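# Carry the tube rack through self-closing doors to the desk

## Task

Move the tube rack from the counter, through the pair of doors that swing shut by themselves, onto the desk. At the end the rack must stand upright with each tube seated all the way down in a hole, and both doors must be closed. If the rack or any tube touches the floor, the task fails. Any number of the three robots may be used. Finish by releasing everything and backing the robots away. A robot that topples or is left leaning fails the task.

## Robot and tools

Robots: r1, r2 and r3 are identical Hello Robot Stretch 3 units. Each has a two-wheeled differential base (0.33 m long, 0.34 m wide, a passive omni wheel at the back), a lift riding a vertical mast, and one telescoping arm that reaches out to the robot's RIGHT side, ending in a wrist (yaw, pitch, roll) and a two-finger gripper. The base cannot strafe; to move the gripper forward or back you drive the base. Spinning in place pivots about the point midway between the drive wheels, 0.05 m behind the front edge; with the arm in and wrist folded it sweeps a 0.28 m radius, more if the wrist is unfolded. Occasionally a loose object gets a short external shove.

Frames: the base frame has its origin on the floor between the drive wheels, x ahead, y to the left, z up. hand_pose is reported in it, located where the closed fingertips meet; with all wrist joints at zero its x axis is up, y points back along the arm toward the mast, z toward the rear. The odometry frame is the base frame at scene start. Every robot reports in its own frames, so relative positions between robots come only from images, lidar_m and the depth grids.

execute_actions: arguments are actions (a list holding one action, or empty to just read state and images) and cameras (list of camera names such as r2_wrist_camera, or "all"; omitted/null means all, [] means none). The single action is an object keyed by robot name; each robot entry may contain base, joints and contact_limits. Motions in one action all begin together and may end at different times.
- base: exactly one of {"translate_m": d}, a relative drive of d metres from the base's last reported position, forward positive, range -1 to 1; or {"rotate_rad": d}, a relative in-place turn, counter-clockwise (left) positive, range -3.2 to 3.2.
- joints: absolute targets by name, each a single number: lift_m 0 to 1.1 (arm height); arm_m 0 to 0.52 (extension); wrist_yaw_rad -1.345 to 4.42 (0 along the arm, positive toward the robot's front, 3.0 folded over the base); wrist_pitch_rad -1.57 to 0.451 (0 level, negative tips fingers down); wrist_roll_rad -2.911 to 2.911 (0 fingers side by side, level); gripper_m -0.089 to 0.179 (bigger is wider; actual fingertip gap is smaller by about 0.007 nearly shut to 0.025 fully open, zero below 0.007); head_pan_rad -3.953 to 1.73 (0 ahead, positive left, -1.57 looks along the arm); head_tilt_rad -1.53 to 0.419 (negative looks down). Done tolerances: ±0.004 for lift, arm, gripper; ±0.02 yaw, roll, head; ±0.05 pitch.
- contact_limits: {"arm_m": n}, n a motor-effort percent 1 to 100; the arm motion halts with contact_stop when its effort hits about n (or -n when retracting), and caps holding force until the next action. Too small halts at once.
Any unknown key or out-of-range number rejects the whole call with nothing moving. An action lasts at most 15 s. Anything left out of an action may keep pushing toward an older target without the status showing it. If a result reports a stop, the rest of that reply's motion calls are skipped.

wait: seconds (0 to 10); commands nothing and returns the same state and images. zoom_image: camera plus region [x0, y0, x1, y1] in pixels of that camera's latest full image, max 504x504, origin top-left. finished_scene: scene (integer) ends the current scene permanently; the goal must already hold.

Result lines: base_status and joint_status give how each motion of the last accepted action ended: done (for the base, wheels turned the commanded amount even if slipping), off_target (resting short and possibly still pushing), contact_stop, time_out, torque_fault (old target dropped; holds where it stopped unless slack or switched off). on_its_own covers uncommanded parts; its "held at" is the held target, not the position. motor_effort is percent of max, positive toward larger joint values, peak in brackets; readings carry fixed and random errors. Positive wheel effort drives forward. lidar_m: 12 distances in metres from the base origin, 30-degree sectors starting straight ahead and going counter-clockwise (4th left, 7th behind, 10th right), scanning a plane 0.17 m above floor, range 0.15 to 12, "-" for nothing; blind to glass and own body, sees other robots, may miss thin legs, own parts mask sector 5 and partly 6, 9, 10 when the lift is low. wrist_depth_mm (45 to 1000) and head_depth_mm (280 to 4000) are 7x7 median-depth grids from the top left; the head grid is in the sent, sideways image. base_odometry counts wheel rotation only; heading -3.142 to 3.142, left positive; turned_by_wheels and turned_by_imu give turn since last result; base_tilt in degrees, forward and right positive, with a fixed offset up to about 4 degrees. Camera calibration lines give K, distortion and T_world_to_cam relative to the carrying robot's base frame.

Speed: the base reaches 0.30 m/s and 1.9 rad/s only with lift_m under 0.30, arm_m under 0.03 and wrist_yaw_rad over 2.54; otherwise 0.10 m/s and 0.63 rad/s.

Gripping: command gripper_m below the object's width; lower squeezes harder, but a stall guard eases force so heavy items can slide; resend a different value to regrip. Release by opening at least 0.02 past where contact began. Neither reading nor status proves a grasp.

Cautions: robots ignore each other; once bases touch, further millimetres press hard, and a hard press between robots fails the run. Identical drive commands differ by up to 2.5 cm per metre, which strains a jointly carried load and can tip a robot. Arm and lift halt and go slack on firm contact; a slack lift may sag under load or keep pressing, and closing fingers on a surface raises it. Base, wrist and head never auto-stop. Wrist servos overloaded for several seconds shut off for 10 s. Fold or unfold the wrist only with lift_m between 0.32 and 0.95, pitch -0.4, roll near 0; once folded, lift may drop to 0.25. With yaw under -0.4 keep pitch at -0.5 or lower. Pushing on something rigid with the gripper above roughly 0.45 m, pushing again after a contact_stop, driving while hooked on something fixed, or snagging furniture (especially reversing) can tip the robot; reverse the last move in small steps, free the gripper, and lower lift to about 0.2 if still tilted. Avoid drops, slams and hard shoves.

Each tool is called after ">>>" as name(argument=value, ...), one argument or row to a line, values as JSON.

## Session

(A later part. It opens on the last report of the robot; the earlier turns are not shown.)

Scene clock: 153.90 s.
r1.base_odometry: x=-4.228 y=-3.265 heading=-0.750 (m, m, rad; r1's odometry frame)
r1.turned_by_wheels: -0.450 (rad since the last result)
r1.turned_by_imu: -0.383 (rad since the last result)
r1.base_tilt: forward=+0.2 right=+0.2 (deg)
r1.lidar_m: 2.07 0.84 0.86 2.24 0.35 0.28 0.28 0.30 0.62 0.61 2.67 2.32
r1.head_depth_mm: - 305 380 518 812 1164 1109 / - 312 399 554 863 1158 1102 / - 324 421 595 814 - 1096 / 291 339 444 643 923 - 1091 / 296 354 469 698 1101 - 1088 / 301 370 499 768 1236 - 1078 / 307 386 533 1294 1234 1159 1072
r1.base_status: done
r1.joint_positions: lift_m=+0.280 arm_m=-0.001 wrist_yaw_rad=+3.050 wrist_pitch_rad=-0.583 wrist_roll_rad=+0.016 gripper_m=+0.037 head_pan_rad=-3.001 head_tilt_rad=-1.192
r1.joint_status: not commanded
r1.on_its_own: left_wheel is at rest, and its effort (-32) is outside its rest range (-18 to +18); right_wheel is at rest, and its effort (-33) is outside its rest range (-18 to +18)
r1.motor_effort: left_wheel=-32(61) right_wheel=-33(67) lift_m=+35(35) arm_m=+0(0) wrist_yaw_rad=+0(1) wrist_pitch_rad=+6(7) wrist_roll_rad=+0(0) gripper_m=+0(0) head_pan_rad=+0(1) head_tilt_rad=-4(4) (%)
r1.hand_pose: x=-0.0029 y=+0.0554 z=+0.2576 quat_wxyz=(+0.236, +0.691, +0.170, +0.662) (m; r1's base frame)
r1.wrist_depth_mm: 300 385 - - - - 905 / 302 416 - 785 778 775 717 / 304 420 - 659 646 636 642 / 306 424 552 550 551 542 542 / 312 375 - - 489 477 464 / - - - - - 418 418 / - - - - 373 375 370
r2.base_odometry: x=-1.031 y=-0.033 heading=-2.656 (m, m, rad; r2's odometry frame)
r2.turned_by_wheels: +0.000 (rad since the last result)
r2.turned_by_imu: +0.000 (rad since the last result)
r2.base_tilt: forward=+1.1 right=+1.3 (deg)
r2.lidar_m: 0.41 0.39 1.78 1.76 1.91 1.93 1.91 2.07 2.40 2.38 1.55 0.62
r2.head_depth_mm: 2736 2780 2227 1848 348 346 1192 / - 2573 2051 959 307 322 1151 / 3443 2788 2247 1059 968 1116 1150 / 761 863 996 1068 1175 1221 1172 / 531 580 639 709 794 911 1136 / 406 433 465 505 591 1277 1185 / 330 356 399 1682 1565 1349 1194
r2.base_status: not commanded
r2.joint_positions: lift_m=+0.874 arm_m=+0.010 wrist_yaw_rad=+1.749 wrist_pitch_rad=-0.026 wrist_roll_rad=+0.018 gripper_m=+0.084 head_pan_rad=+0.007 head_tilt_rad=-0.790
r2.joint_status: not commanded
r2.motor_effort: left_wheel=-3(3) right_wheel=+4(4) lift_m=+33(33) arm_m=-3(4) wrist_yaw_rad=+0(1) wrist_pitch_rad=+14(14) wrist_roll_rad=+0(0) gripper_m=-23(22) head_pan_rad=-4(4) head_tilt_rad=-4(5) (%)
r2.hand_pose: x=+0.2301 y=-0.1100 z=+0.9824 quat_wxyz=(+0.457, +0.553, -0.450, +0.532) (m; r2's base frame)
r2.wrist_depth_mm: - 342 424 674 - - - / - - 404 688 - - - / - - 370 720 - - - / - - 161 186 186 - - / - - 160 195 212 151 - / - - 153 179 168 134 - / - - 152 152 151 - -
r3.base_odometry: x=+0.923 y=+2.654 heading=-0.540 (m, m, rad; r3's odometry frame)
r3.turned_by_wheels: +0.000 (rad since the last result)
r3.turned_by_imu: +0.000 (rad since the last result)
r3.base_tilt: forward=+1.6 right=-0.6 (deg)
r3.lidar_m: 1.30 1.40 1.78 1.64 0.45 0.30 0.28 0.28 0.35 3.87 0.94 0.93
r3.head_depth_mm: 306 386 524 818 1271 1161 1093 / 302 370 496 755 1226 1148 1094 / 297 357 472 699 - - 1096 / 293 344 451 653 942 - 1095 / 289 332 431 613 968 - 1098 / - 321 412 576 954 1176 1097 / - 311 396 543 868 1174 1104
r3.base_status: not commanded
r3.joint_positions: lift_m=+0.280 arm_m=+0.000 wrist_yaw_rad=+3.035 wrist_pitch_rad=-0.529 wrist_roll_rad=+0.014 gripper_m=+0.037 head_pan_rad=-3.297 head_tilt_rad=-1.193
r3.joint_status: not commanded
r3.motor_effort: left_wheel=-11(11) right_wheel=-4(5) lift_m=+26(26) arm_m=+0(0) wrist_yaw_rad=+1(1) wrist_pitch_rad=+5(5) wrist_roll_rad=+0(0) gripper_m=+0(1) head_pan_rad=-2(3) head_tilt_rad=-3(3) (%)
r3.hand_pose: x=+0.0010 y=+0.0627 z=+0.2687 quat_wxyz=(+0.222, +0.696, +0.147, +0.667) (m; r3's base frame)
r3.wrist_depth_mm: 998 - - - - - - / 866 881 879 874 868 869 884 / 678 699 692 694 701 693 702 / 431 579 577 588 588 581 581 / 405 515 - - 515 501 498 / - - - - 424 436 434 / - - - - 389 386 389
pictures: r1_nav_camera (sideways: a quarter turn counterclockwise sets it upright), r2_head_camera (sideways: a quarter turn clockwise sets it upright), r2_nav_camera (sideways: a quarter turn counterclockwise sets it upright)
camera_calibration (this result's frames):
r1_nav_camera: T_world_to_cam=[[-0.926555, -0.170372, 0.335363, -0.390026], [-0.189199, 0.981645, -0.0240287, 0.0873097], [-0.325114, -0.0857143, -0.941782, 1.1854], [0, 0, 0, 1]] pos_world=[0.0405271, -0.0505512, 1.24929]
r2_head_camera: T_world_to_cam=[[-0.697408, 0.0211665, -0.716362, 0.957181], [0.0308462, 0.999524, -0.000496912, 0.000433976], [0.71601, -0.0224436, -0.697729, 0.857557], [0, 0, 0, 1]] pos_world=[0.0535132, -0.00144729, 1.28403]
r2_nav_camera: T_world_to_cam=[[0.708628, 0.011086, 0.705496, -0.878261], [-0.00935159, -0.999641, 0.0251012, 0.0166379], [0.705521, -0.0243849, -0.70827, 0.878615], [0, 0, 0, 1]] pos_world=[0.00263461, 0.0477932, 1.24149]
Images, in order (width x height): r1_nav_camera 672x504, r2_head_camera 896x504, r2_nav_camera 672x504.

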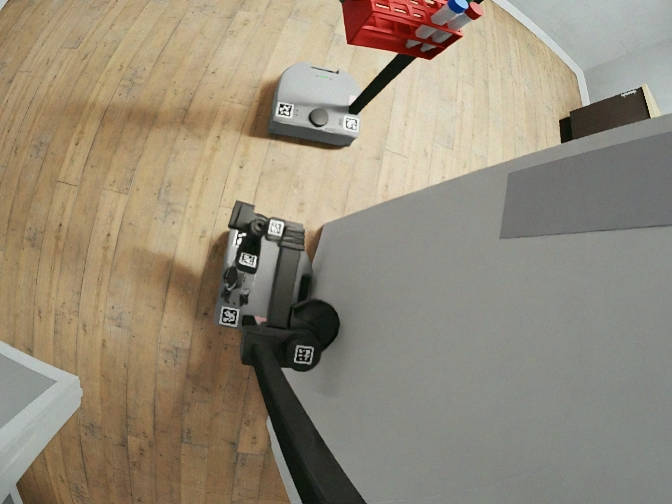

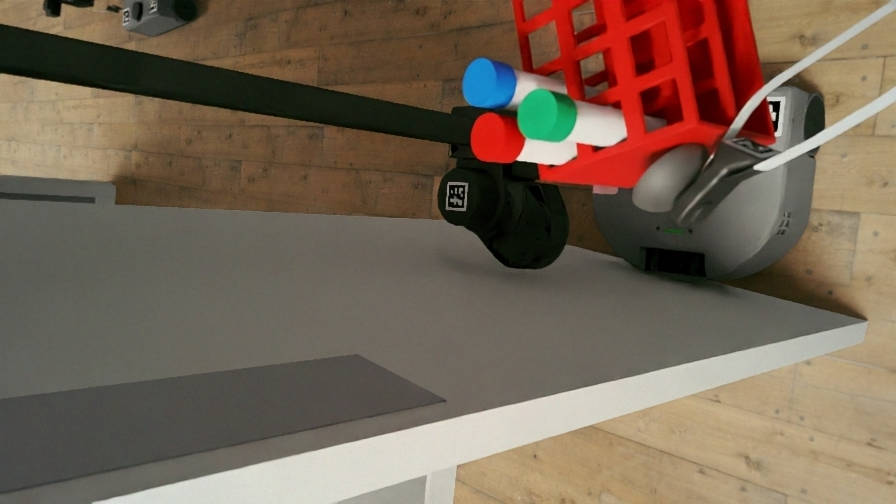

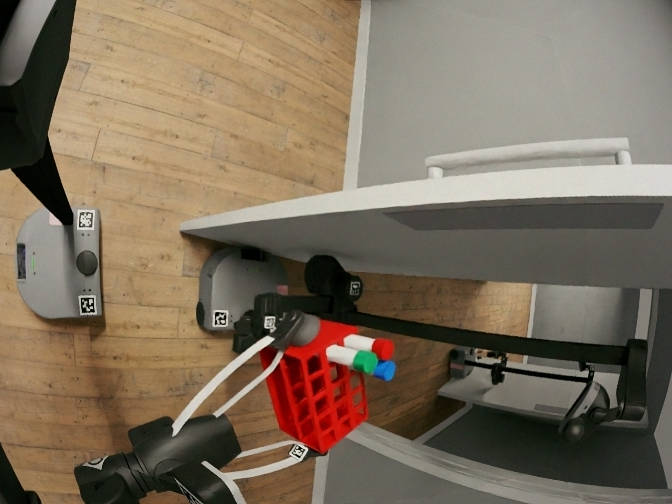

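>>> execute_actions(
  actions=[
    {"r2":{"base":{"translate_m":-0.15}},"r1":{"base":{"translate_m":0.01}}},
  ],
  cameras=[],
)

>>> execute_actions(
  actions=[
    {"r2":{"base":{"rotate_rad":-1.3}}},
  ],
  cameras=[],
)

>>> execute_actions(
  actions=[
    {"r2":{"base":{"translate_m":0.58}}},
  ],
  cameras=[],
)

>>> execute_actions(
  actions=[
    {"r2":{"base":{"rotate_rad":1.2}}},
  ],
  cameras=["r2_nav_camera","r2_head_camera","r1_nav_camera"],
)

Scene clock: 185.07 s.
r1.base_odometry: x=-4.221 y=-3.272 heading=-0.750 (m, m, rad; r1's odometry frame)
r1.turned_by_wheels: +0.000 (rad since the last result)
r1.turned_by_imu: +0.001 (rad since the last result)
r1.base_tilt: forward=+0.2 right=+0.1 (deg)
r1.lidar_m: 2.08 0.83 0.85 2.25 0.36 0.28 0.28 0.29 0.89 0.76 2.68 2.30
r1.head_depth_mm: - 306 382 522 829 1158 1112 / - 312 401 559 878 1155 1106 / - 324 420 596 814 - 1093 / 290 337 442 640 922 - 1089 / 294 351 466 693 1096 - 1090 / 301 366 494 753 1233 - 1083 / 305 381 524 1290 1234 1160 1073
r1.base_status: done
r1.joint_positions: lift_m=+0.280 arm_m=-0.001 wrist_yaw_rad=+3.050 wrist_pitch_rad=-0.583 wrist_roll_rad=+0.016 gripper_m=+0.037 head_pan_rad=-3.001 head_tilt_rad=-1.192
r1.joint_status: not commanded
r1.motor_effort: left_wheel=-5(19) right_wheel=-7(21) lift_m=+35(35) arm_m=+1(0) wrist_yaw_rad=+0(1) wrist_pitch_rad=+6(6) wrist_roll_rad=+0(0) gripper_m=-1(0) head_pan_rad=+1(1) head_tilt_rad=-4(3) (%)
r1.hand_pose: x=-0.0029 y=+0.0554 z=+0.2576 quat_wxyz=(+0.236, +0.691, +0.170, +0.662) (m; r1's base frame)
r1.wrist_depth_mm: 301 395 - - - - 726 / 304 420 - 809 756 778 718 / 306 420 - 661 648 638 639 / 311 428 540 558 541 548 543 / 313 383 - - 483 476 465 / - - - - - 417 418 / - - - - 377 377 372
r2.base_odometry: x=-0.898 y=+0.037 heading=-2.656 (m, m, rad; r2's odometry frame)
r2.turned_by_wheels: +0.000 (rad since the last result)
r2.turned_by_imu: -0.001 (rad since the last result)
r2.base_tilt: forward=+1.1 right=+1.3 (deg)
r2.lidar_m: 0.53 1.49 1.79 1.78 1.93 1.78 1.76 1.90 2.39 2.36 1.74 0.76
r2.head_depth_mm: 3597 2870 2254 1829 349 346 1199 / 3414 2579 2055 1159 307 322 1187 / 3558 2877 2257 1119 964 1281 1199 / 875 991 1147 1139 1363 1303 1191 / 595 646 711 787 909 1214 1190 / 457 508 590 1760 1558 1348 1191 / 509 1388 1716 1829 1552 1348 1193
r2.base_status: done
r2.joint_positions: lift_m=+0.874 arm_m=+0.010 wrist_yaw_rad=+1.749 wrist_pitch_rad=-0.026 wrist_roll_rad=+0.018 gripper_m=+0.084 head_pan_rad=+0.007 head_tilt_rad=-0.790
r2.joint_status: not commanded
r2.motor_effort: left_wheel=-3(7) right_wheel=+4(4) lift_m=+33(33) arm_m=-4(4) wrist_yaw_rad=+1(1) wrist_pitch_rad=+14(14) wrist_roll_rad=+0(0) gripper_m=-22(23) head_pan_rad=-5(5) head_tilt_rad=-4(4) (%)
r2.hand_pose: x=+0.2301 y=-0.1100 z=+0.9824 quat_wxyz=(+0.457, +0.553, -0.450, +0.532) (m; r2's base frame)
r2.wrist_depth_mm: - - 526 730 - - - / - - 544 767 - - - / - - 559 771 - - - / - - 161 185 185 - - / - - 161 196 211 151 - / - - 153 180 168 135 - / - - 152 152 151 - -
r3.base_odometry: x=+0.923 y=+2.654 heading=-0.540 (m, m, rad; r3's odometry frame)
r3.turned_by_wheels: +0.000 (rad since the last result)
r3.turned_by_imu: +0.001 (rad since the last result)
r3.base_tilt: forward=+1.6 right=-0.7 (deg)
r3.lidar_m: 1.30 1.40 1.77 1.64 0.45 0.30 0.28 0.28 0.35 3.87 0.94 0.93
r3.head_depth_mm: 307 385 523 819 1270 1161 1097 / 302 370 497 755 1233 1152 1096 / 297 357 473 698 - - 1102 / 293 344 451 653 943 - 1093 / 289 332 430 613 967 - 1093 / - 321 412 575 953 1188 1093 / - 310 396 544 868 1183 1105
r3.base_status: not commanded
r3.joint_positions: lift_m=+0.280 arm_m=+0.000 wrist_yaw_rad=+3.035 wrist_pitch_rad=-0.529 wrist_roll_rad=+0.014 gripper_m=+0.037 head_pan_rad=-3.297 head_tilt_rad=-1.193
r3.joint_status: not commanded
r3.motor_effort: left_wheel=-11(11) right_wheel=-4(5) lift_m=+26(26) arm_m=+0(0) wrist_yaw_rad=+1(1) wrist_pitch_rad=+5(5) wrist_roll_rad=+0(0) gripper_m=+0(0) head_pan_rad=-1(1) head_tilt_rad=-3(2) (%)
r3.hand_pose: x=+0.0010 y=+0.0627 z=+0.2687 quat_wxyz=(+0.222, +0.696, +0.147, +0.667) (m; r3's base frame)
r3.wrist_depth_mm: - - - - - - - / 870 878 876 859 882 877 864 / 678 703 695 694 694 698 694 / 430 584 586 575 580 580 578 / 405 522 - - 512 495 495 / - - - - 428 439 435 / - - - - 387 385 389
pictures: none
No camera images: the call's "cameras" was empty. Leave "cameras" out to get every camera's image.

Scene clock: 188.07 s.
r1.base_odometry: x=-4.221 y=-3.272 heading=-0.750 (m, m, rad; r1's odometry frame)
r1.turned_by_wheels: +0.000 (rad since the last result)
r1.turned_by_imu: +0.001 (rad since the last result)
r1.base_tilt: forward=+0.2 right=+0.2 (deg)
r1.lidar_m: 2.07 0.83 0.85 2.24 0.36 0.28 0.28 0.30 0.71 0.76 2.67 2.30
r1.head_depth_mm: - 305 383 523 824 1166 1110 / - 313 400 556 875 1157 1101 / - 325 420 596 812 - 1100 / 290 337 442 641 921 - 1089 / 294 351 466 692 1090 - 1085 / 301 366 493 753 1240 - 1083 / 305 381 524 1295 1230 1155 1074
r1.base_status: not commanded
r1.joint_positions: lift_m=+0.280 arm_m=-0.001 wrist_yaw_rad=+3.050 wrist_pitch_rad=-0.583 wrist_roll_rad=+0.016 gripper_m=+0.037 head_pan_rad=-3.001 head_tilt_rad=-1.192
r1.joint_status: not commanded
r1.motor_effort: left_wheel=-5(5) right_wheel=-6(6) lift_m=+35(35) arm_m=+0(0) wrist_yaw_rad=+0(0) wrist_pitch_rad=+6(6) wrist_roll_rad=+0(1) gripper_m=+0(1) head_pan_rad=+1(1) head_tilt_rad=-3(4) (%)
r1.hand_pose: x=-0.0029 y=+0.0554 z=+0.2576 quat_wxyz=(+0.236, +0.691, +0.170, +0.662) (m; r1's base frame)
r1.wrist_depth_mm: 305 397 - - - - 723 / 305 427 - 786 788 775 714 / 309 425 - 670 634 627 635 / 313 423 551 561 548 544 535 / 312 382 - - 495 475 474 / - - - - - 417 413 / - - - - 375 372 375
r2.base_odometry: x=-0.898 y=+0.037 heading=+2.328 (m, m, rad; r2's odometry frame)
r2.turned_by_wheels: -1.300 (rad since the last result)
r2.turned_by_imu: -1.316 (rad since the last result)
r2.base_tilt: forward=+1.1 right=+1.4 (deg)
r2.lidar_m: 2.27 1.55 0.76 0.53 1.73 1.78 1.80 1.92 1.76 1.78 2.22 2.36
r2.head_depth_mm: 2108 2324 2271 1854 348 347 1190 / 2184 2459 2260 1839 307 321 1188 / 2282 2540 2252 1834 1465 1279 1189 / 2352 2644 2248 1841 1565 1348 1197 / 2487 2674 2277 1854 1551 1350 1194 / 2300 2499 2248 1851 1561 1353 1192 / 1993 2161 2185 1825 1556 1345 1196
r2.base_status: done
r2.joint_positions: lift_m=+0.874 arm_m=+0.010 wrist_yaw_rad=+1.749 wrist_pitch_rad=-0.026 wrist_roll_rad=+0.018 gripper_m=+0.084 head_pan_rad=+0.007 head_tilt_rad=-0.790
r2.joint_status: not commanded
r2.motor_effort: left_wheel=+3(8) right_wheel=-2(5) lift_m=+33(33) arm_m=-3(4) wrist_yaw_rad=+1(1) wrist_pitch_rad=+14(14) wrist_roll_rad=+0(0) gripper_m=-22(23) head_pan_rad=-4(5) head_tilt_rad=-4(4) (%)
r2.hand_pose: x=+0.2301 y=-0.1100 z=+0.9824 quat_wxyz=(+0.457, +0.553, -0.450, +0.532) (m; r2's base frame)
r2.wrist_depth_mm: - - - - - - - / - - - - - - - / - - 191 - - - - / - - 161 185 185 - - / - - 161 194 211 151 - / - - 153 179 167 134 - / - - 152 152 151 - -
r3.base_odometry: x=+0.923 y=+2.654 heading=-0.540 (m, m, rad; r3's odometry frame)
r3.turned_by_wheels: +0.000 (rad since the last result)
r3.turned_by_imu: +0.000 (rad since the last result)
r3.base_tilt: forward=+1.6 right=-0.8 (deg)
r3.lidar_m: 1.31 1.40 1.77 1.64 0.45 0.30 0.28 0.28 0.35 3.88 0.94 0.93
r3.head_depth_mm: 306 385 525 818 1269 1163 1092 / 302 370 497 754 1226 1147 1099 / 297 357 473 699 - - 1100 / 293 344 451 653 939 - 1096 / 288 332 432 612 967 - 1095 / - 321 413 576 952 1183 1097 / - 311 396 543 869 1190 1106
r3.base_status: not commanded
r3.joint_positions: lift_m=+0.280 arm_m=+0.000 wrist_yaw_rad=+3.035 wrist_pitch_rad=-0.529 wrist_roll_rad=+0.014 gripper_m=+0.037 head_pan_rad=-3.297 head_tilt_rad=-1.193
r3.joint_status: not commanded
r3.motor_effort: left_wheel=-11(11) right_wheel=-5(5) lift_m=+26(26) arm_m=+0(0) wrist_yaw_rad=+1(0) wrist_pitch_rad=+5(5) wrist_roll_rad=+0(0) gripper_m=+0(0) head_pan_rad=-1(2) head_tilt_rad=-2(3) (%)
r3.hand_pose: x=+0.0010 y=+0.0627 z=+0.2687 quat_wxyz=(+0.222, +0.696, +0.147, +0.667) (m; r3's base frame)
r3.wrist_depth_mm: 974 - - - - - - / 884 889 872 871 866 864 855 / 672 699 705 702 702 699 695 / 430 586 580 586 583 577 576 / 405 519 - - 510 500 496 / - - - - 427 433 438 / - - - - 388 390 387
pictures: none
No camera images: the call's "cameras" was empty. Leave "cameras" out to get every camera's image.

Scene clock: 195.17 s.
r1.base_odometry: x=-4.221 y=-3.272 heading=-0.750 (m, m, rad; r1's odometry frame)
r1.turned_by_wheels: +0.000 (rad since the last result)
r1.turned_by_imu: +0.002 (rad since the last result)
r1.base_tilt: forward=+0.2 right=+0.2 (deg)
r1.lidar_m: 2.07 0.83 0.85 2.25 0.36 0.28 0.28 0.29 2.63 2.55 0.53 2.30
r1.head_depth_mm: - 305 383 522 827 1164 1106 / - 312 400 558 875 1161 1102 / - 324 421 596 814 - 1096 / 290 338 442 641 924 - 1093 / 294 351 467 693 1085 - 1084 / 301 366 493 755 1241 - 1081 / 305 381 524 1295 1237 1163 1074
r1.base_status: not commanded
r1.joint_positions: lift_m=+0.280 arm_m=-0.001 wrist_yaw_rad=+3.050 wrist_pitch_rad=-0.583 wrist_roll_rad=+0.016 gripper_m=+0.037 head_pan_rad=-3.001 head_tilt_rad=-1.192
r1.joint_status: not commanded
r1.motor_effort: left_wheel=-5(5) right_wheel=-6(6) lift_m=+35(35) arm_m=+0(1) wrist_yaw_rad=+0(1) wrist_pitch_rad=+6(6) wrist_roll_rad=+0(1) gripper_m=-1(0) head_pan_rad=+1(1) head_tilt_rad=-4(4) (%)
r1.hand_pose: x=-0.0029 y=+0.0554 z=+0.2576 quat_wxyz=(+0.236, +0.691, +0.170, +0.662) (m; r1's base frame)
r1.wrist_depth_mm: 304 391 - - - - 725 / 304 424 - 777 802 787 737 / 303 427 - 650 642 635 631 / 306 428 555 567 552 539 544 / 308 380 - - 485 480 464 / - - - - - 419 415 / - - - - 373 367 376
r2.base_odometry: x=-1.297 y=+0.459 heading=+2.328 (m, m, rad; r2's odometry frame)
r2.turned_by_wheels: +0.000 (rad since the last result)
r2.turned_by_imu: +0.003 (rad since the last result)
r2.base_tilt: forward=+1.1 right=+1.3 (deg)
r2.lidar_m: 1.85 1.25 1.16 0.66 0.67 0.75 2.34 2.16 1.99 2.00 1.98 1.82
r2.head_depth_mm: 1598 1794 2045 1845 348 346 1195 / 1681 1876 2104 1850 307 322 1198 / 1754 1974 2166 1829 1467 1286 1192 / 1788 2059 2234 1839 1558 1349 1195 / 1884 2141 2255 1845 1549 1347 1184 / 1877 2094 2142 1843 1557 1346 1186 / 1650 1764 1921 1839 1548 1352 1194
r2.base_status: done
r2.joint_positions: lift_m=+0.874 arm_m=+0.010 wrist_yaw_rad=+1.749 wrist_pitch_rad=-0.026 wrist_roll_rad=+0.018 gripper_m=+0.084 head_pan_rad=+0.007 head_tilt_rad=-0.790
r2.joint_status: not commanded
r2.motor_effort: left_wheel=+3(7) right_wheel=-2(2) lift_m=+33(33) arm_m=-4(4) wrist_yaw_rad=+1(1) wrist_pitch_rad=+14(14) wrist_roll_rad=+0(0) gripper_m=-22(22) head_pan_rad=-5(4) head_tilt_rad=-5(4) (%)
r2.hand_pose: x=+0.2301 y=-0.1100 z=+0.9824 quat_wxyz=(+0.457, +0.553, -0.450, +0.532) (m; r2's base frame)
r2.wrist_depth_mm: 977 - - - - - - / 976 - - - - - - / - - - - - - - / - - 161 185 186 - - / - - 160 195 212 150 - / - - 153 180 167 135 - / - - 152 152 151 - -
r3.base_odometry: x=+0.923 y=+2.654 heading=-0.540 (m, m, rad; r3's odometry frame)
r3.turned_by_wheels: +0.000 (rad since the last result)
r3.turned_by_imu: +0.001 (rad since the last result)
r3.base_tilt: forward=+1.7 right=-0.8 (deg)
r3.lidar_m: 1.31 1.40 1.77 1.64 0.45 0.30 0.28 0.28 0.35 3.87 0.93 0.93
r3.head_depth_mm: 307 384 524 817 1275 1156 1102 / 301 370 498 758 1228 1153 1101 / 296 357 474 699 - - 1100 / 293 344 450 654 942 - 1095 / 289 332 431 613 962 - 1094 / - 321 412 574 949 1180 1092 / - 310 395 543 866 1189 1107
r3.base_status: not commanded
r3.joint_positions: lift_m=+0.280 arm_m=+0.000 wrist_yaw_rad=+3.035 wrist_pitch_rad=-0.529 wrist_roll_rad=+0.014 gripper_m=+0.037 head_pan_rad=-3.297 head_tilt_rad=-1.193
r3.joint_status: not commanded
r3.motor_effort: left_wheel=-11(11) right_wheel=-4(5) lift_m=+26(26) arm_m=+0(0) wrist_yaw_rad=+0(1) wrist_pitch_rad=+5(5) wrist_roll_rad=+0(0) gripper_m=+0(0) head_pan_rad=-1(2) head_tilt_rad=-3(2) (%)
r3.hand_pose: x=+0.0010 y=+0.0627 z=+0.2687 quat_wxyz=(+0.222, +0.696, +0.147, +0.667) (m; r3's base frame)
r3.wrist_depth_mm: - - - - - - - / 872 880 865 870 873 855 871 / 684 705 693 703 691 689 683 / 430 584 584 588 576 582 584 / 405 515 - - 513 495 495 / - - - - 430 443 436 / - - - - 389 388 386
pictures: none
No camera images: the call's "cameras" was empty. Leave "cameras" out to get every camera's image.

Scene clock: 198.00 s.
r1.base_odometry: x=-4.221 y=-3.272 heading=-0.750 (m, m, rad; r1's odometry frame)
r1.turned_by_wheels: +0.000 (rad since the last result)
r1.turned_by_imu: +0.001 (rad since the last result)
r1.base_tilt: forward=+0.2 right=+0.1 (deg)
r1.lidar_m: 2.07 0.83 0.85 2.25 0.36 0.28 0.28 0.30 2.63 2.55 0.66 2.31
r1.head_depth_mm: - 305 382 522 825 1162 1111 / - 312 400 556 878 1157 1108 / - 325 421 596 812 - 1097 / 290 337 443 641 923 - 1096 / 294 351 466 693 1083 - 1088 / 301 366 494 755 1239 - 1083 / 305 380 523 1287 1232 1156 1078
r1.base_status: not commanded
r1.joint_positions: lift_m=+0.280 arm_m=-0.001 wrist_yaw_rad=+3.050 wrist_pitch_rad=-0.583 wrist_roll_rad=+0.016 gripper_m=+0.037 head_pan_rad=-3.001 head_tilt_rad=-1.192
r1.joint_status: not commanded
r1.motor_effort: left_wheel=-5(6) right_wheel=-6(6) lift_m=+35(35) arm_m=+1(1) wrist_yaw_rad=+0(0) wrist_pitch_rad=+6(5) wrist_roll_rad=-1(1) gripper_m=+0(1) head_pan_rad=+1(0) head_tilt_rad=-3(3) (%)
r1.hand_pose: x=-0.0029 y=+0.0554 z=+0.2576 quat_wxyz=(+0.236, +0.691, +0.170, +0.662) (m; r1's base frame)
r1.wrist_depth_mm: 308 396 - - - - 723 / 307 423 - 779 804 773 713 / 306 427 - 650 639 653 628 / 308 430 543 549 541 550 541 / 312 382 - - 486 469 470 / - - - - - 417 412 / - - - - 381 375 376
r2.base_odometry: x=-1.297 y=+0.459 heading=-2.756 (m, m, rad; r2's odometry frame)
r2.turned_by_wheels: +1.200 (rad since the last result)
r2.turned_by_imu: +1.215 (rad since the last result)
r2.base_tilt: forward=+1.1 right=+1.3 (deg)
r2.lidar_m: 1.16 0.66 0.75 2.31 2.42 2.05 1.98 2.07 1.87 1.82 1.59 1.19
r2.head_depth_mm: 1018 1145 1316 1576 348 347 1193 / 1089 1188 1329 1489 307 322 1192 / 2701 2815 2241 1792 1462 1277 1194 / 3810 2774 2241 1842 1563 1352 1190 / - 2902 2250 1844 1555 1347 1190 / 3396 2922 2240 1833 1549 1349 1192 / 3301 2928 2271 1841 1553 1218 1156
r2.base_status: done
r2.joint_positions: lift_m=+0.874 arm_m=+0.010 wrist_yaw_rad=+1.749 wrist_pitch_rad=-0.026 wrist_roll_rad=+0.018 gripper_m=+0.084 head_pan_rad=+0.007 head_tilt_rad=-0.790
r2.joint_status: not commanded
r2.motor_effort: left_wheel=-2(5) right_wheel=+4(7) lift_m=+33(33) arm_m=-3(3) wrist_yaw_rad=+0(1) wrist_pitch_rad=+14(14) wrist_roll_rad=+0(0) gripper_m=-22(23) head_pan_rad=-6(5) head_tilt_rad=-4(4) (%)
r2.hand_pose: x=+0.2301 y=-0.1100 z=+0.9824 quat_wxyz=(+0.457, +0.553, -0.450, +0.532) (m; r2's base frame)
r2.wrist_depth_mm: 746 878 - - - 937 876 / 767 899 - - - 988 901 / 757 923 - - - - 925 / 771 964 161 185 188 - 925 / 762 913 161 195 212 151 975 / 790 - 154 179 167 135 - / 745 840 153 152 151 - -
r3.base_odometry: x=+0.923 y=+2.654 heading=-0.540 (m, m, rad; r3's odometry frame)
r3.turned_by_wheels: +0.000 (rad since the last result)
r3.turned_by_imu: +0.000 (rad since the last result)
r3.base_tilt: forward=+1.7 right=-0.7 (deg)
r3.lidar_m: 1.30 1.40 1.76 1.64 0.45 0.30 0.28 0.28 0.35 3.89 0.94 0.93
r3.head_depth_mm: 307 385 524 817 1269 1157 1097 / 302 370 496 755 1231 1153 1104 / 297 356 473 699 - - 1097 / 293 344 451 653 941 - 1094 / 289 332 430 612 963 - 1095 / - 321 413 576 953 1184 1099 / - 311 396 544 866 1191 1114
r3.base_status: not commanded
r3.joint_positions: lift_m=+0.280 arm_m=+0.000 wrist_yaw_rad=+3.035 wrist_pitch_rad=-0.529 wrist_roll_rad=+0.014 gripper_m=+0.037 head_pan_rad=-3.297 head_tilt_rad=-1.193
r3.joint_status: not commanded
r3.motor_effort: left_wheel=-11(11) right_wheel=-5(5) lift_m=+26(25) arm_m=+0(0) wrist_yaw_rad=+1(0) wrist_pitch_rad=+5(5) wrist_roll_rad=+0(1) gripper_m=+0(0) head_pan_rad=-2(1) head_tilt_rad=-3(3) (%)
r3.hand_pose: x=+0.0010 y=+0.0627 z=+0.2687 quat_wxyz=(+0.222, +0.696, +0.147, +0.667) (m; r3's base frame)
r3.wrist_depth_mm: 983 - - - - - - / 874 874 881 876 879 849 855 / 671 701 695 705 699 696 692 / 433 588 578 588 584 581 584 / 407 518 - - 515 498 501 / - - - - 426 436 435 / - - - - 385 388 391
pictures: r1_nav_camera (sideways: a quarter turn counterclockwise sets it upright), r2_head_camera (sideways: a quarter turn clockwise sets it upright), r2_nav_camera (sideways: a quarter turn counterclockwise sets it upright)
camera_calibration (this result's frames):
r1_nav_camera: T_world_to_cam=[[-0.926555, -0.170372, 0.335363, -0.390026], [-0.189199, 0.981645, -0.0240287, 0.0873097], [-0.325114, -0.0857143, -0.941782, 1.1854], [0, 0, 0, 1]] pos_world=[0.0405271, -0.0505512, 1.24929]
r2_head_camera: T_world_to_cam=[[-0.697473, 0.0212042, -0.716297, 0.957098], [0.0309008, 0.999522, -0.000500433, 0.000438227], [0.715944, -0.0224832, -0.697795, 0.857643], [0, 0, 0, 1]] pos_world=[0.0535114, -0.0014499, 1.28403]
r2_nav_camera: T_world_to_cam=[[0.708694, 0.0110477, 0.70543, -0.878176], [-0.00940394, -0.999641, 0.0251027, 0.0166362], [0.705454, -0.024424, -0.708335, 0.8787], [0, 0, 0, 1]] pos_world=[0.00263162, 0.0477934, 1.24149]
Images, in order (width x height): r1_nav_camera 672x504, r2_head_camera 896x504, r2_nav_camera 672x504.

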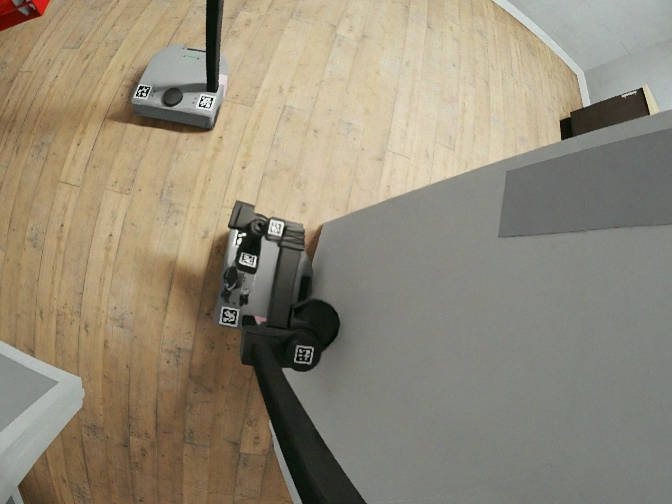

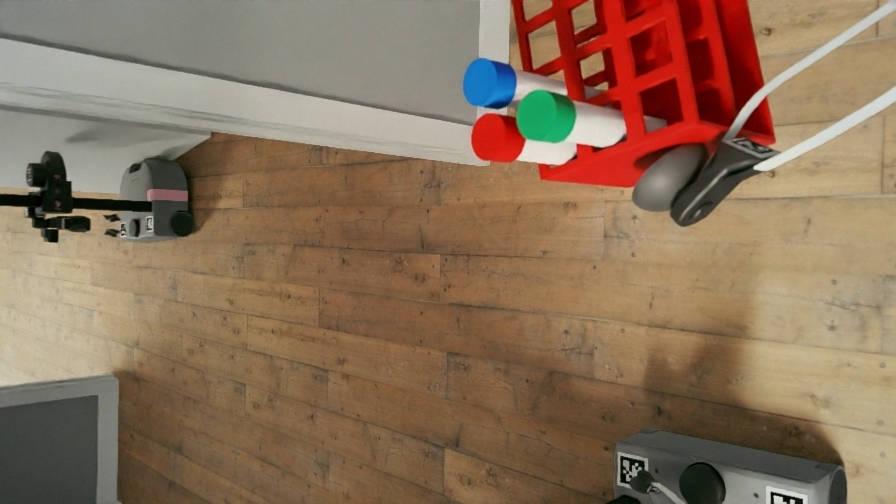

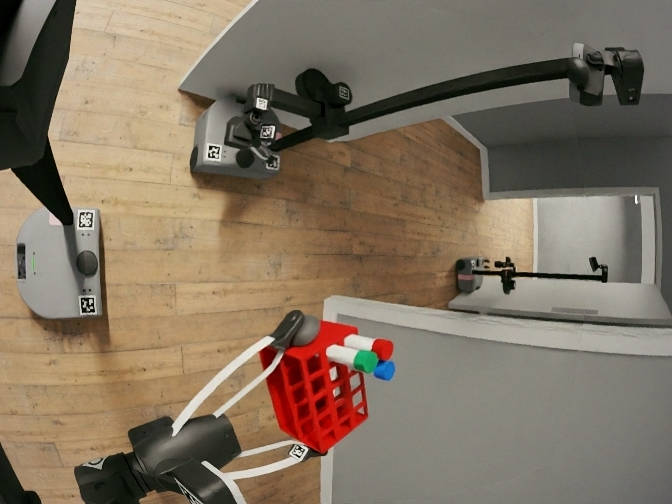

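>>> execute_actions(
  actions=[
    {"r2":{"base":{"rotate_rad":0.09}}},
  ],
  cameras=[],
)

>>> execute_actions(
  actions=[
    {"r2":{"base":{"translate_m":0.9}}},
  ],
  cameras=["r2_nav_camera","r2_head_camera"],
)

Scene clock: 203.33 s.
r1.base_odometry: x=-4.221 y=-3.272 heading=-0.750 (m, m, rad; r1's odometry frame)
r1.turned_by_wheels: +0.000 (rad since the last result)
r1.turned_by_imu: +0.001 (rad since the last result)
r1.base_tilt: forward=+0.1 right=+0.1 (deg)
r1.lidar_m: 2.07 0.83 0.85 2.24 0.36 0.28 0.28 0.29 2.63 2.56 0.66 2.31
r1.head_depth_mm: - 306 383 523 825 1161 1114 / - 312 400 557 878 1158 1104 / - 324 421 596 813 - 1096 / 290 337 442 641 922 - 1089 / 294 351 467 694 1094 - 1083 / 301 366 494 754 1236 - 1079 / 305 381 523 1290 1238 1154 1071
r1.base_status: not commanded
r1.joint_positions: lift_m=+0.280 arm_m=-0.001 wrist_yaw_rad=+3.050 wrist_pitch_rad=-0.583 wrist_roll_rad=+0.016 gripper_m=+0.037 head_pan_rad=-3.001 head_tilt_rad=-1.192
r1.joint_status: not commanded
r1.motor_effort: left_wheel=-5(5) right_wheel=-6(6) lift_m=+35(35) arm_m=+1(1) wrist_yaw_rad=+0(0) wrist_pitch_rad=+6(6) wrist_roll_rad=-1(1) gripper_m=+0(0) head_pan_rad=+1(1) head_tilt_rad=-4(4) (%)
r1.hand_pose: x=-0.0029 y=+0.0554 z=+0.2576 quat_wxyz=(+0.236, +0.691, +0.170, +0.662) (m; r1's base frame)
r1.wrist_depth_mm: 303 394 - - - - 720 / 305 423 - 823 782 764 707 / 309 428 - 648 656 654 637 / 305 429 548 548 549 534 543 / 309 377 - - 490 474 470 / - - - - - 422 416 / - - - - 376 378 376
r2.base_odometry: x=-1.297 y=+0.459 heading=-2.666 (m, m, rad; r2's odometry frame)
r2.turned_by_wheels: +0.090 (rad since the last result)
r2.turned_by_imu: +0.091 (rad since the last result)
r2.base_tilt: forward=+1.1 right=+1.3 (deg)
r2.lidar_m: 1.21 0.66 0.75 2.31 2.50 2.01 1.98 2.14 1.84 1.82 1.47 1.16
r2.head_depth_mm: 2259 1157 1282 1507 348 347 1193 / 2683 2775 2235 1525 307 321 1190 / 3825 2822 2241 1850 1454 1276 1183 / 3993 2883 2258 1827 1548 1346 1190 / 3431 2874 2270 1823 1545 1353 1190 / 3316 2915 2234 1845 1556 1301 1196 / 3071 2838 2239 1698 1307 1139 1157
r2.base_status: done
r2.joint_positions: lift_m=+0.874 arm_m=+0.010 wrist_yaw_rad=+1.749 wrist_pitch_rad=-0.026 wrist_roll_rad=+0.018 gripper_m=+0.084 head_pan_rad=+0.007 head_tilt_rad=-0.790
r2.joint_status: not commanded
r2.motor_effort: left_wheel=-2(5) right_wheel=+4(7) lift_m=+32(33) arm_m=-3(3) wrist_yaw_rad=+1(1) wrist_pitch_rad=+14(14) wrist_roll_rad=+0(0) gripper_m=-22(22) head_pan_rad=-5(5) head_tilt_rad=-4(4) (%)
r2.hand_pose: x=+0.2301 y=-0.1100 z=+0.9824 quat_wxyz=(+0.457, +0.553, -0.450, +0.532) (m; r2's base frame)
r2.wrist_depth_mm: 693 810 - - - 906 841 / 716 837 - - - 912 841 / 714 851 - - - 958 870 / 713 887 161 185 187 965 892 / 721 912 159 195 210 150 921 / 723 - 153 179 167 135 946 / 715 836 152 151 151 - 999
r3.base_odometry: x=+0.923 y=+2.654 heading=-0.540 (m, m, rad; r3's odometry frame)
r3.turned_by_wheels: +0.000 (rad since the last result)
r3.turned_by_imu: +0.001 (rad since the last result)
r3.base_tilt: forward=+1.7 right=-0.7 (deg)
r3.lidar_m: 1.31 1.40 1.78 1.64 0.45 0.30 0.28 0.28 0.35 3.87 0.94 0.93
r3.head_depth_mm: 307 384 523 816 1270 1164 1092 / 302 371 497 754 1233 1154 1097 / 297 357 472 701 - - 1099 / 293 344 451 652 942 - 1100 / 289 332 431 611 967 - 1094 / - 321 412 577 949 1183 1099 / - 311 395 542 868 1179 1109
r3.base_status: not commanded
r3.joint_positions: lift_m=+0.280 arm_m=+0.000 wrist_yaw_rad=+3.035 wrist_pitch_rad=-0.529 wrist_roll_rad=+0.014 gripper_m=+0.037 head_pan_rad=-3.297 head_tilt_rad=-1.193
r3.joint_status: not commanded
r3.motor_effort: left_wheel=-11(11) right_wheel=-5(4) lift_m=+26(25) arm_m=+0(0) wrist_yaw_rad=+1(0) wrist_pitch_rad=+5(5) wrist_roll_rad=+0(0) gripper_m=+0(0) head_pan_rad=-2(1) head_tilt_rad=-4(2) (%)
r3.hand_pose: x=+0.0010 y=+0.0627 z=+0.2687 quat_wxyz=(+0.222, +0.696, +0.147, +0.667) (m; r3's base frame)
r3.wrist_depth_mm: 992 - - - - - - / 865 887 877 871 865 873 855 / 674 698 705 698 691 699 691 / 426 581 577 585 581 577 578 / 406 519 - - 509 502 496 / - - - - 422 437 431 / - - - - 390 389 387
pictures: none
No camera images: the call's "cameras" was empty. Leave "cameras" out to get every camera's image.

Scene clock: 213.63 s.
r1.base_odometry: x=-4.221 y=-3.272 heading=-0.750 (m, m, rad; r1's odometry frame)
r1.turned_by_wheels: +0.000 (rad since the last result)
r1.turned_by_imu: +0.003 (rad since the last result)
r1.base_tilt: forward=+0.2 right=+0.1 (deg)
r1.lidar_m: 2.07 0.42 0.28 2.25 0.36 0.28 0.28 0.30 2.64 2.56 2.67 2.31
r1.head_depth_mm: - 305 382 524 827 1162 1109 / - 312 400 556 877 1157 1107 / - 324 420 596 813 - 1095 / 290 337 442 640 921 - 1089 / 294 351 466 694 1090 - 1091 / 300 367 494 754 1238 - 1080 / 305 381 524 1292 1235 1158 1077
r1.base_status: not commanded
r1.joint_positions: lift_m=+0.280 arm_m=-0.001 wrist_yaw_rad=+3.050 wrist_pitch_rad=-0.583 wrist_roll_rad=+0.016 gripper_m=+0.037 head_pan_rad=-3.001 head_tilt_rad=-1.192
r1.joint_status: not commanded
r1.motor_effort: left_wheel=-5(6) right_wheel=-6(6) lift_m=+35(35) arm_m=+0(0) wrist_yaw_rad=+1(0) wrist_pitch_rad=+6(6) wrist_roll_rad=+0(1) gripper_m=+0(0) head_pan_rad=+0(1) head_tilt_rad=-3(3) (%)
r1.hand_pose: x=-0.0029 y=+0.0554 z=+0.2576 quat_wxyz=(+0.236, +0.691, +0.170, +0.662) (m; r1's base frame)
r1.wrist_depth_mm: 305 392 - - - 900 653 / 307 421 - 793 768 312 637 / 307 426 - 663 620 356 381 / 307 434 544 549 501 334 328 / 311 384 - - 436 305 281 / - - - - - 332 266 / - - - - 377 363 308
r2.base_odometry: x=-2.097 y=+0.047 heading=-2.666 (m, m, rad; r2's odometry frame)
r2.turned_by_wheels: +0.000 (rad since the last result)
r2.turned_by_imu: +0.004 (rad since the last result)
r2.base_tilt: forward=+1.1 right=+1.3 (deg)
r2.lidar_m: 1.87 1.50 0.55 0.55 0.41 0.42 2.88 2.47 1.96 0.69 0.39 0.49
r2.head_depth_mm: 1969 1956 2074 1849 348 346 1195 / - 2074 2087 1836 306 322 1193 / 3966 2895 2245 1839 1456 1276 1192 / - 2902 2233 1848 1557 1346 1193 / 2589 2744 2247 1824 1563 1343 1189 / 2515 2723 2253 1849 1551 1340 1191 / 2537 2715 2255 1845 1559 1347 1193
r2.base_status: done
r2.joint_positions: lift_m=+0.874 arm_m=+0.010 wrist_yaw_rad=+1.749 wrist_pitch_rad=-0.026 wrist_roll_rad=+0.018 gripper_m=+0.084 head_pan_rad=+0.007 head_tilt_rad=-0.790
r2.joint_status: not commanded
r2.motor_effort: left_wheel=-2(5) right_wheel=+4(7) lift_m=+33(34) arm_m=-3(3) wrist_yaw_rad=+1(1) wrist_pitch_rad=+14(14) wrist_roll_rad=+0(0) gripper_m=-23(22) head_pan_rad=-4(5) head_tilt_rad=-5(5) (%)
r2.hand_pose: x=+0.2301 y=-0.1100 z=+0.9824 quat_wxyz=(+0.457, +0.553, -0.450, +0.532) (m; r2's base frame)
r2.wrist_depth_mm: - - - - - - - / - - - - - - - / - - - - - - - / - - 160 185 186 - - / - - 159 193 212 150 - / - - 154 180 167 135 - / - - 153 152 151 - -
r3.base_odometry: x=+0.923 y=+2.654 heading=-0.540 (m, m, rad; r3's odometry frame)
r3.turned_by_wheels: +0.000 (rad since the last result)
r3.turned_by_imu: +0.002 (rad since the last result)
r3.base_tilt: forward=+1.7 right=-0.7 (deg)
r3.lidar_m: 1.31 1.40 1.77 1.64 0.45 0.30 0.28 0.28 0.35 3.89 0.93 0.93
r3.head_depth_mm: 306 385 523 817 1278 1157 1094 / 302 370 497 755 1231 1146 1097 / 297 357 473 699 - - 1098 / 293 344 451 653 944 - 1095 / 289 332 431 610 964 - 1093 / - 321 412 576 948 1187 1098 / - 311 396 543 869 1186 1112
r3.base_status: not commanded
r3.joint_positions: lift_m=+0.280 arm_m=+0.000 wrist_yaw_rad=+3.035 wrist_pitch_rad=-0.529 wrist_roll_rad=+0.014 gripper_m=+0.037 head_pan_rad=-3.297 head_tilt_rad=-1.193
r3.joint_status: not commanded
r3.motor_effort: left_wheel=-11(11) right_wheel=-5(5) lift_m=+26(26) arm_m=+0(0) wrist_yaw_rad=+0(2) wrist_pitch_rad=+5(5) wrist_roll_rad=+0(0) gripper_m=+0(1) head_pan_rad=-2(2) head_tilt_rad=-3(3) (%)
r3.hand_pose: x=+0.0010 y=+0.0627 z=+0.2687 quat_wxyz=(+0.222, +0.696, +0.147, +0.667) (m; r3's base frame)
r3.wrist_depth_mm: 998 - - - - - - / 889 881 887 873 873 868 868 / 678 697 708 692 686 697 694 / 429 585 588 580 584 579 578 / 404 520 - - 509 499 497 / - - - - 427 434 434 / - - - - 387 390 386
pictures: r2_head_camera (sideways: a quarter turn clockwise sets it upright), r2_nav_camera (sideways: a quarter turn counterclockwise sets it upright)
camera_calibration (this result's frames):
r2_head_camera: T_world_to_cam=[[-0.69748, 0.0212052, -0.71629, 0.957089], [0.0309023, 0.999522, -0.000500793, 0.000438686], [0.715938, -0.0224843, -0.697802, 0.857652], [0, 0, 0, 1]] pos_world=[0.0535112, -0.00144997, 1.28403]
r2_nav_camera: T_world_to_cam=[[0.7087, 0.0110467, 0.705423, -0.878167], [-0.00940517, -0.999641, 0.0251029, 0.016636], [0.705447, -0.024425, -0.708342, 0.878709], [0, 0, 0, 1]] pos_world=[0.00263112, 0.0477934, 1.24149]
Images, in order (width x height): r2_head_camera 896x504, r2_nav_camera 672x504.

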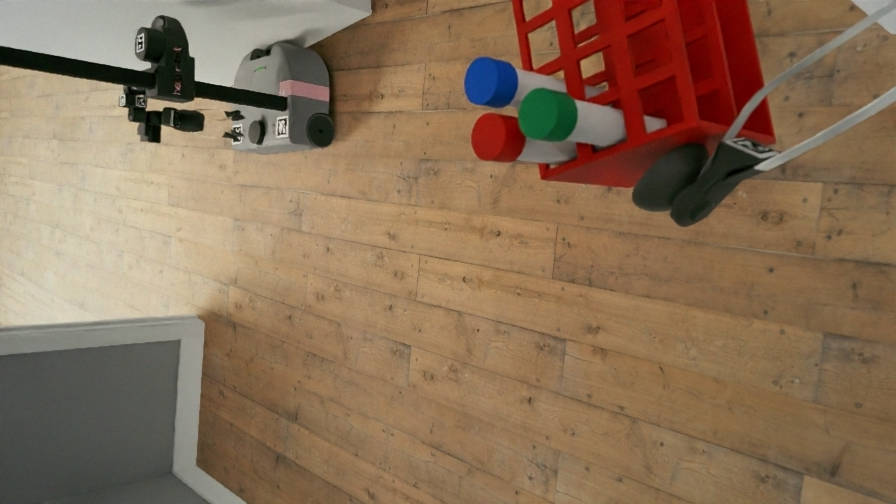

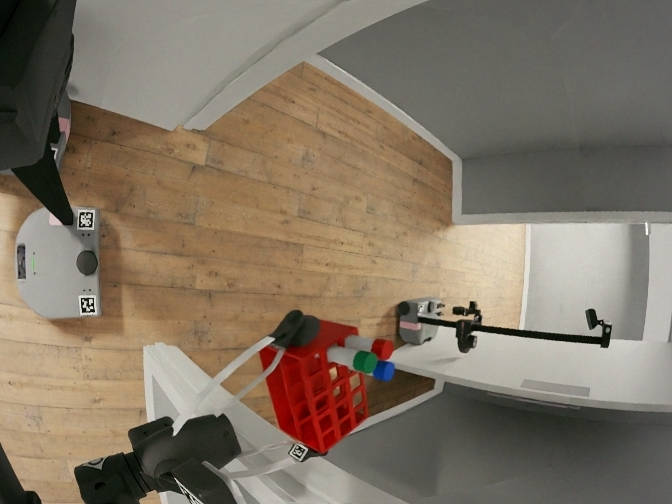

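>>> execute_actions(
  actions=[
    {"r2":{"base":{"translate_m":0.75}},"r1":{"joints":{"lift_m":0.31,"head_pan_rad":-3.6,"head_tilt_rad":-0.6}}},
  ],
  cameras=[],
)

>>> execute_actions(
  actions=[
    {"r2":{"base":{"translate_m":0.9}},"r1":{"base":{"translate_m":1.0}}},
  ],
  cameras=["r2_nav_camera","r2_head_camera","r1_nav_camera"],
)

Scene clock: 228.00 s.
r1.base_odometry: x=-4.221 y=-3.272 heading=-0.750 (m, m, rad; r1's odometry frame)
r1.turned_by_wheels: +0.000 (rad since the last result)
r1.turned_by_imu: +0.003 (rad since the last result)
r1.base_tilt: forward=+0.2 right=+0.1 (deg)
r1.lidar_m: 2.07 0.83 0.85 0.98 0.36 0.28 0.28 0.29 2.63 2.55 2.68 2.31
r1.head_depth_mm: - 289 317 369 441 542 - / - - 302 348 410 502 648 / - - 293 329 385 464 586 / - - 285 312 362 432 534 / - - - 298 342 403 493 / - - - 291 324 378 455 / - - - 284 308 356 424
r1.base_status: not commanded
r1.joint_positions: lift_m=+0.310 arm_m=-0.001 wrist_yaw_rad=+3.050 wrist_pitch_rad=-0.583 wrist_roll_rad=+0.016 gripper_m=+0.037 head_pan_rad=-3.593 head_tilt_rad=-0.606
r1.joint_status: all done
r1.motor_effort: left_wheel=-5(5) right_wheel=-6(6) lift_m=+51(53) arm_m=+1(1) wrist_yaw_rad=+0(0) wrist_pitch_rad=+6(6) wrist_roll_rad=+0(0) gripper_m=+0(0) head_pan_rad=-4(43) head_tilt_rad=+4(39) (%)
r1.hand_pose: x=-0.0029 y=+0.0554 z=+0.2871 quat_wxyz=(+0.236, +0.691, +0.170, +0.662) (m; r1's base frame)
r1.wrist_depth_mm: 305 395 - - 824 - 717 / 304 418 - 848 830 822 722 / 307 424 - 699 667 693 664 / 305 426 576 603 579 596 580 / 312 405 - - 524 504 513 / 300 - - - - 447 443 / - - - - 403 399 403
r2.base_odometry: x=-2.764 y=-0.296 heading=-2.666 (m, m, rad; r2's odometry frame)
r2.turned_by_wheels: +0.000 (rad since the last result)
r2.turned_by_imu: +0.003 (rad since the last result)
r2.base_tilt: forward=+1.1 right=+1.3 (deg)
r2.lidar_m: 1.27 1.38 1.10 0.99 0.65 0.72 3.59 0.53 0.61 1.00 1.08 1.10
r2.head_depth_mm: - 2881 1497 1560 348 346 1190 / - 2854 2201 1629 308 322 1195 / - 2887 2233 1840 1451 1278 1191 / - 2890 2242 1839 1564 1355 1189 / 3781 2678 2181 1835 1553 1354 1192 / 1754 1987 2167 1838 1556 1349 1187 / 1767 2028 2196 1851 1553 1347 1195
r2.base_status: done
r2.joint_positions: lift_m=+0.874 arm_m=+0.010 wrist_yaw_rad=+1.749 wrist_pitch_rad=-0.026 wrist_roll_rad=+0.018 gripper_m=+0.084 head_pan_rad=+0.007 head_tilt_rad=-0.790
r2.joint_status: not commanded
r2.motor_effort: left_wheel=-2(4) right_wheel=+4(7) lift_m=+33(33) arm_m=-3(3) wrist_yaw_rad=+1(1) wrist_pitch_rad=+14(14) wrist_roll_rad=+0(0) gripper_m=-22(22) head_pan_rad=-5(5) head_tilt_rad=-4(5) (%)
r2.hand_pose: x=+0.2301 y=-0.1100 z=+0.9824 quat_wxyz=(+0.457, +0.553, -0.450, +0.532) (m; r2's base frame)
r2.wrist_depth_mm: - - - - - - 857 / - - - - - - 829 / - - - - - - 846 / - - 160 184 185 - 830 / - - 160 196 212 151 819 / - - 153 179 167 134 805 / - - 153 152 151 - 924
r3.base_odometry: x=+0.923 y=+2.654 heading=-0.540 (m, m, rad; r3's odometry frame)
r3.turned_by_wheels: +0.000 (rad since the last result)
r3.turned_by_imu: +0.002 (rad since the last result)
r3.base_tilt: forward=+1.6 right=-0.8 (deg)
r3.lidar_m: 1.31 1.40 1.25 1.25 0.45 0.30 0.28 0.28 0.35 3.88 0.94 0.93
r3.head_depth_mm: 306 385 522 819 1272 1159 1094 / 302 371 497 755 1230 1152 1095 / 297 357 472 701 - - 1100 / 293 344 450 653 939 - 1099 / 289 333 431 612 969 - 1091 / - 321 412 576 953 1187 1095 / - 311 396 543 868 1184 1108
r3.base_status: not commanded
r3.joint_positions: lift_m=+0.280 arm_m=+0.000 wrist_yaw_rad=+3.035 wrist_pitch_rad=-0.529 wrist_roll_rad=+0.014 gripper_m=+0.037 head_pan_rad=-3.297 head_tilt_rad=-1.193
r3.joint_status: not commanded
r3.motor_effort: left_wheel=-11(11) right_wheel=-5(5) lift_m=+26(25) arm_m=+0(0) wrist_yaw_rad=+0(2) wrist_pitch_rad=+5(5) wrist_roll_rad=+0(0) gripper_m=+0(0) head_pan_rad=-1(1) head_tilt_rad=-3(3) (%)
r3.hand_pose: x=+0.0010 y=+0.0627 z=+0.2687 quat_wxyz=(+0.222, +0.696, +0.147, +0.667) (m; r3's base frame)
r3.wrist_depth_mm: 989 - - - - - - / 877 882 875 859 866 872 860 / 665 692 698 697 697 691 691 / 426 583 581 590 583 580 577 / 407 515 - - 522 499 497 / - - - - 425 441 438 / - - - - 389 387 389
pictures: none
No camera images: the call's "cameras" was empty. Leave "cameras" out to get every camera's image.

Scene clock: 239.17 s.
r1.base_odometry: x=-3.489 y=-3.953 heading=-0.750 (m, m, rad; r1's odometry frame)
r1.turned_by_wheels: +0.000 (rad since the last result)
r1.turned_by_imu: +0.002 (rad since the last result)
r1.base_tilt: forward=+0.1 right=+0.1 (deg)
r1.lidar_m: 1.24 0.78 0.58 0.56 0.59 0.82 2.47 3.03 2.66 2.59 1.72 1.27
r1.head_depth_mm: 683 717 745 795 844 881 - / 785 831 877 935 1001 1074 1147 / 923 983 1054 1131 1228 1344 1228 / 1112 1203 1314 1435 1589 1448 1221 / 1403 1547 1725 1951 1758 1443 1215 / 1907 2170 2545 2223 1737 1426 1203 / 2783 3049 3101 2191 1727 1416 1193
r1.base_status: done
r1.joint_positions: lift_m=+0.310 arm_m=-0.001 wrist_yaw_rad=+3.050 wrist_pitch_rad=-0.583 wrist_roll_rad=+0.016 gripper_m=+0.037 head_pan_rad=-3.593 head_tilt_rad=-0.606
r1.joint_status: not commanded
r1.motor_effort: left_wheel=+2(9) right_wheel=-1(4) lift_m=+51(51) arm_m=+1(1) wrist_yaw_rad=+0(0) wrist_pitch_rad=+6(6) wrist_roll_rad=+0(0) gripper_m=+0(0) head_pan_rad=-4(4) head_tilt_rad=+3(4) (%)
r1.hand_pose: x=-0.0029 y=+0.0554 z=+0.2871 quat_wxyz=(+0.236, +0.691, +0.170, +0.662) (m; r1's base frame)
r1.wrist_depth_mm: 571 577 574 572 587 572 575 / 666 658 - 647 650 657 649 / 674 697 - 689 694 685 677 / 609 607 578 592 585 590 574 / 519 531 - - 525 504 503 / 469 - - - - 450 445 / - - - - 406 402 399
r2.base_odometry: x=-3.564 y=-0.708 heading=-2.666 (m, m, rad; r2's odometry frame)
r2.turned_by_wheels: +0.000 (rad since the last result)
r2.turned_by_imu: +0.004 (rad since the last result)
r2.base_tilt: forward=+1.2 right=+1.3 (deg)
r2.lidar_m: 1.03 1.02 0.98 0.97 1.06 1.30 1.34 1.36 1.12 0.67 0.44 0.47
r2.head_depth_mm: 3717 2896 2250 1840 348 347 1095 / 3749 2861 2260 1841 308 322 1196 / 3801 2876 2240 1859 1463 1274 1195 / 3755 2883 2250 1850 1556 1342 1196 / 3882 2860 2227 1840 1561 1352 1192 / 3887 2666 1227 1416 1536 1350 1190 / 901 996 1164 1410 1556 1353 1191
r2.base_status: done
r2.joint_positions: lift_m=+0.874 arm_m=+0.010 wrist_yaw_rad=+1.749 wrist_pitch_rad=-0.026 wrist_roll_rad=+0.018 gripper_m=+0.084 head_pan_rad=+0.007 head_tilt_rad=-0.790
r2.joint_status: not commanded
r2.motor_effort: left_wheel=-2(4) right_wheel=+4(6) lift_m=+33(33) arm_m=-3(3) wrist_yaw_rad=+1(1) wrist_pitch_rad=+14(14) wrist_roll_rad=+0(0) gripper_m=-22(22) head_pan_rad=-4(5) head_tilt_rad=-4(4) (%)
r2.hand_pose: x=+0.2301 y=-0.1100 z=+0.9824 quat_wxyz=(+0.457, +0.553, -0.450, +0.532) (m; r2's base frame)
r2.wrist_depth_mm: 917 - 982 - - - - / 990 - - - - - - / 983 - - - - - - / - - 161 185 185 - - / 981 - 160 194 210 151 741 / 988 - 154 178 168 135 694 / 981 - 153 152 151 - 862
r3.base_odometry: x=+0.923 y=+2.654 heading=-0.540 (m, m, rad; r3's odometry frame)
r3.turned_by_wheels: +0.000 (rad since the last result)
r3.turned_by_imu: +0.002 (rad since the last result)
r3.base_tilt: forward=+1.7 right=-0.7 (deg)
r3.lidar_m: 1.30 0.45 0.46 1.64 0.45 0.30 0.28 0.28 0.35 3.88 0.94 0.93
r3.head_depth_mm: 307 385 524 817 1271 1160 1094 / 301 370 498 755 1223 1153 1101 / 297 356 473 701 - - 1097 / 293 344 451 653 942 - 1098 / 289 332 431 612 963 - 1091 / - 321 412 577 947 1188 1097 / - 311 395 543 865 1182 1110
r3.base_status: not commanded
r3.joint_positions: lift_m=+0.280 arm_m=+0.000 wrist_yaw_rad=+3.035 wrist_pitch_rad=-0.529 wrist_roll_rad=+0.014 gripper_m=+0.037 head_pan_rad=-3.297 head_tilt_rad=-1.193
r3.joint_status: not commanded
r3.motor_effort: left_wheel=-11(11) right_wheel=-4(5) lift_m=+26(25) arm_m=+0(0) wrist_yaw_rad=+1(1) wrist_pitch_rad=+5(5) wrist_roll_rad=+0(0) gripper_m=+0(0) head_pan_rad=+0(1) head_tilt_rad=-2(3) (%)
r3.hand_pose: x=+0.0010 y=+0.0627 z=+0.2687 quat_wxyz=(+0.222, +0.696, +0.147, +0.667) (m; r3's base frame)
r3.wrist_depth_mm: 981 - - - - - - / 896 876 874 872 566 515 513 / 673 706 700 704 535 444 463 / 430 585 571 578 548 507 540 / 406 519 - - 517 500 504 / - - - - 425 437 434 / - - - - 388 389 388
pictures: r1_nav_camera (sideways: a quarter turn counterclockwise sets it upright), r2_head_camera (sideways: a quarter turn clockwise sets it upright), r2_nav_camera (sideways: a quarter turn counterclockwise sets it upright)
camera_calibration (this result's frames):
r1_nav_camera: T_world_to_cam=[[-0.555387, 0.225828, 0.800342, -0.998087], [0.386111, 0.92242, 0.00766301, 0.0425476], [-0.736521, 0.313277, -0.599495, 0.742892], [0, 0, 0, 1]] pos_world=[-0.0235969, -0.046582, 1.24384]
r2_head_camera: T_world_to_cam=[[-0.697496, 0.021205, -0.716275, 0.957069], [0.0309023, 0.999522, -0.000501646, 0.000439797], [0.715922, -0.0224844, -0.697818, 0.857673], [0, 0, 0, 1]] pos_world=[0.0535108, -0.00144997, 1.28402]
r2_nav_camera: T_world_to_cam=[[0.708716, 0.0110468, 0.705407, -0.878146], [-0.00940459, -0.999641, 0.0251032, 0.0166355], [0.705431, -0.0244251, -0.708358, 0.87873], [0, 0, 0, 1]] pos_world=[0.00262976, 0.0477933, 1.24149]
Images, in order (width x height): r1_nav_camera 672x504, r2_head_camera 896x504, r2_nav_camera 672x504.

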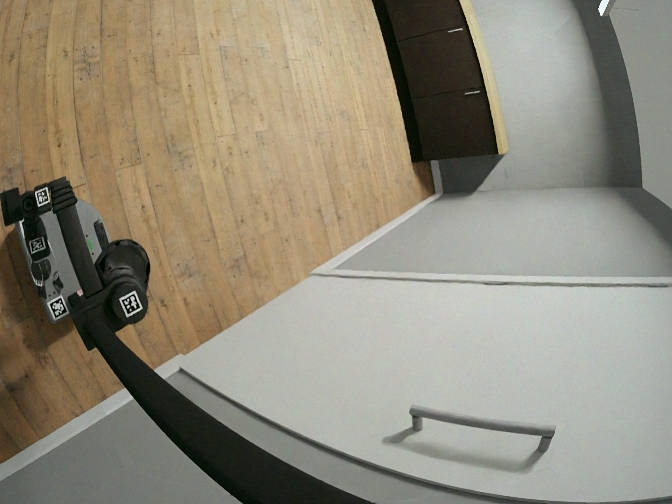

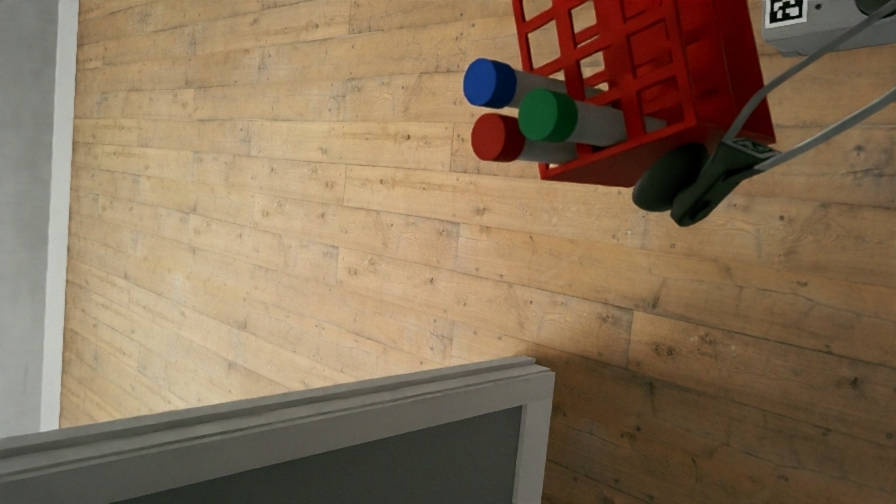

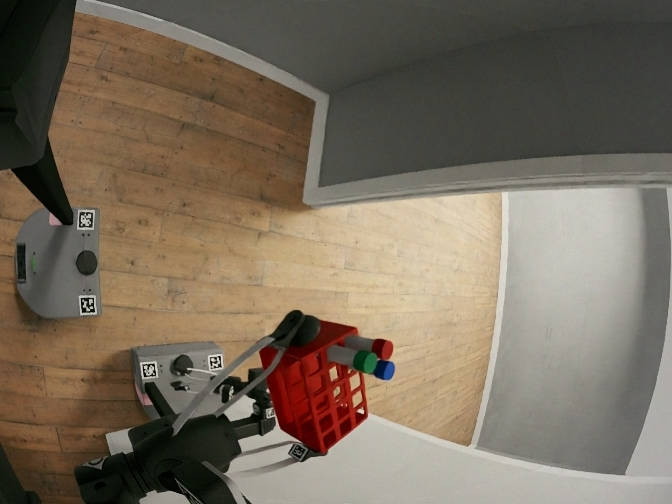

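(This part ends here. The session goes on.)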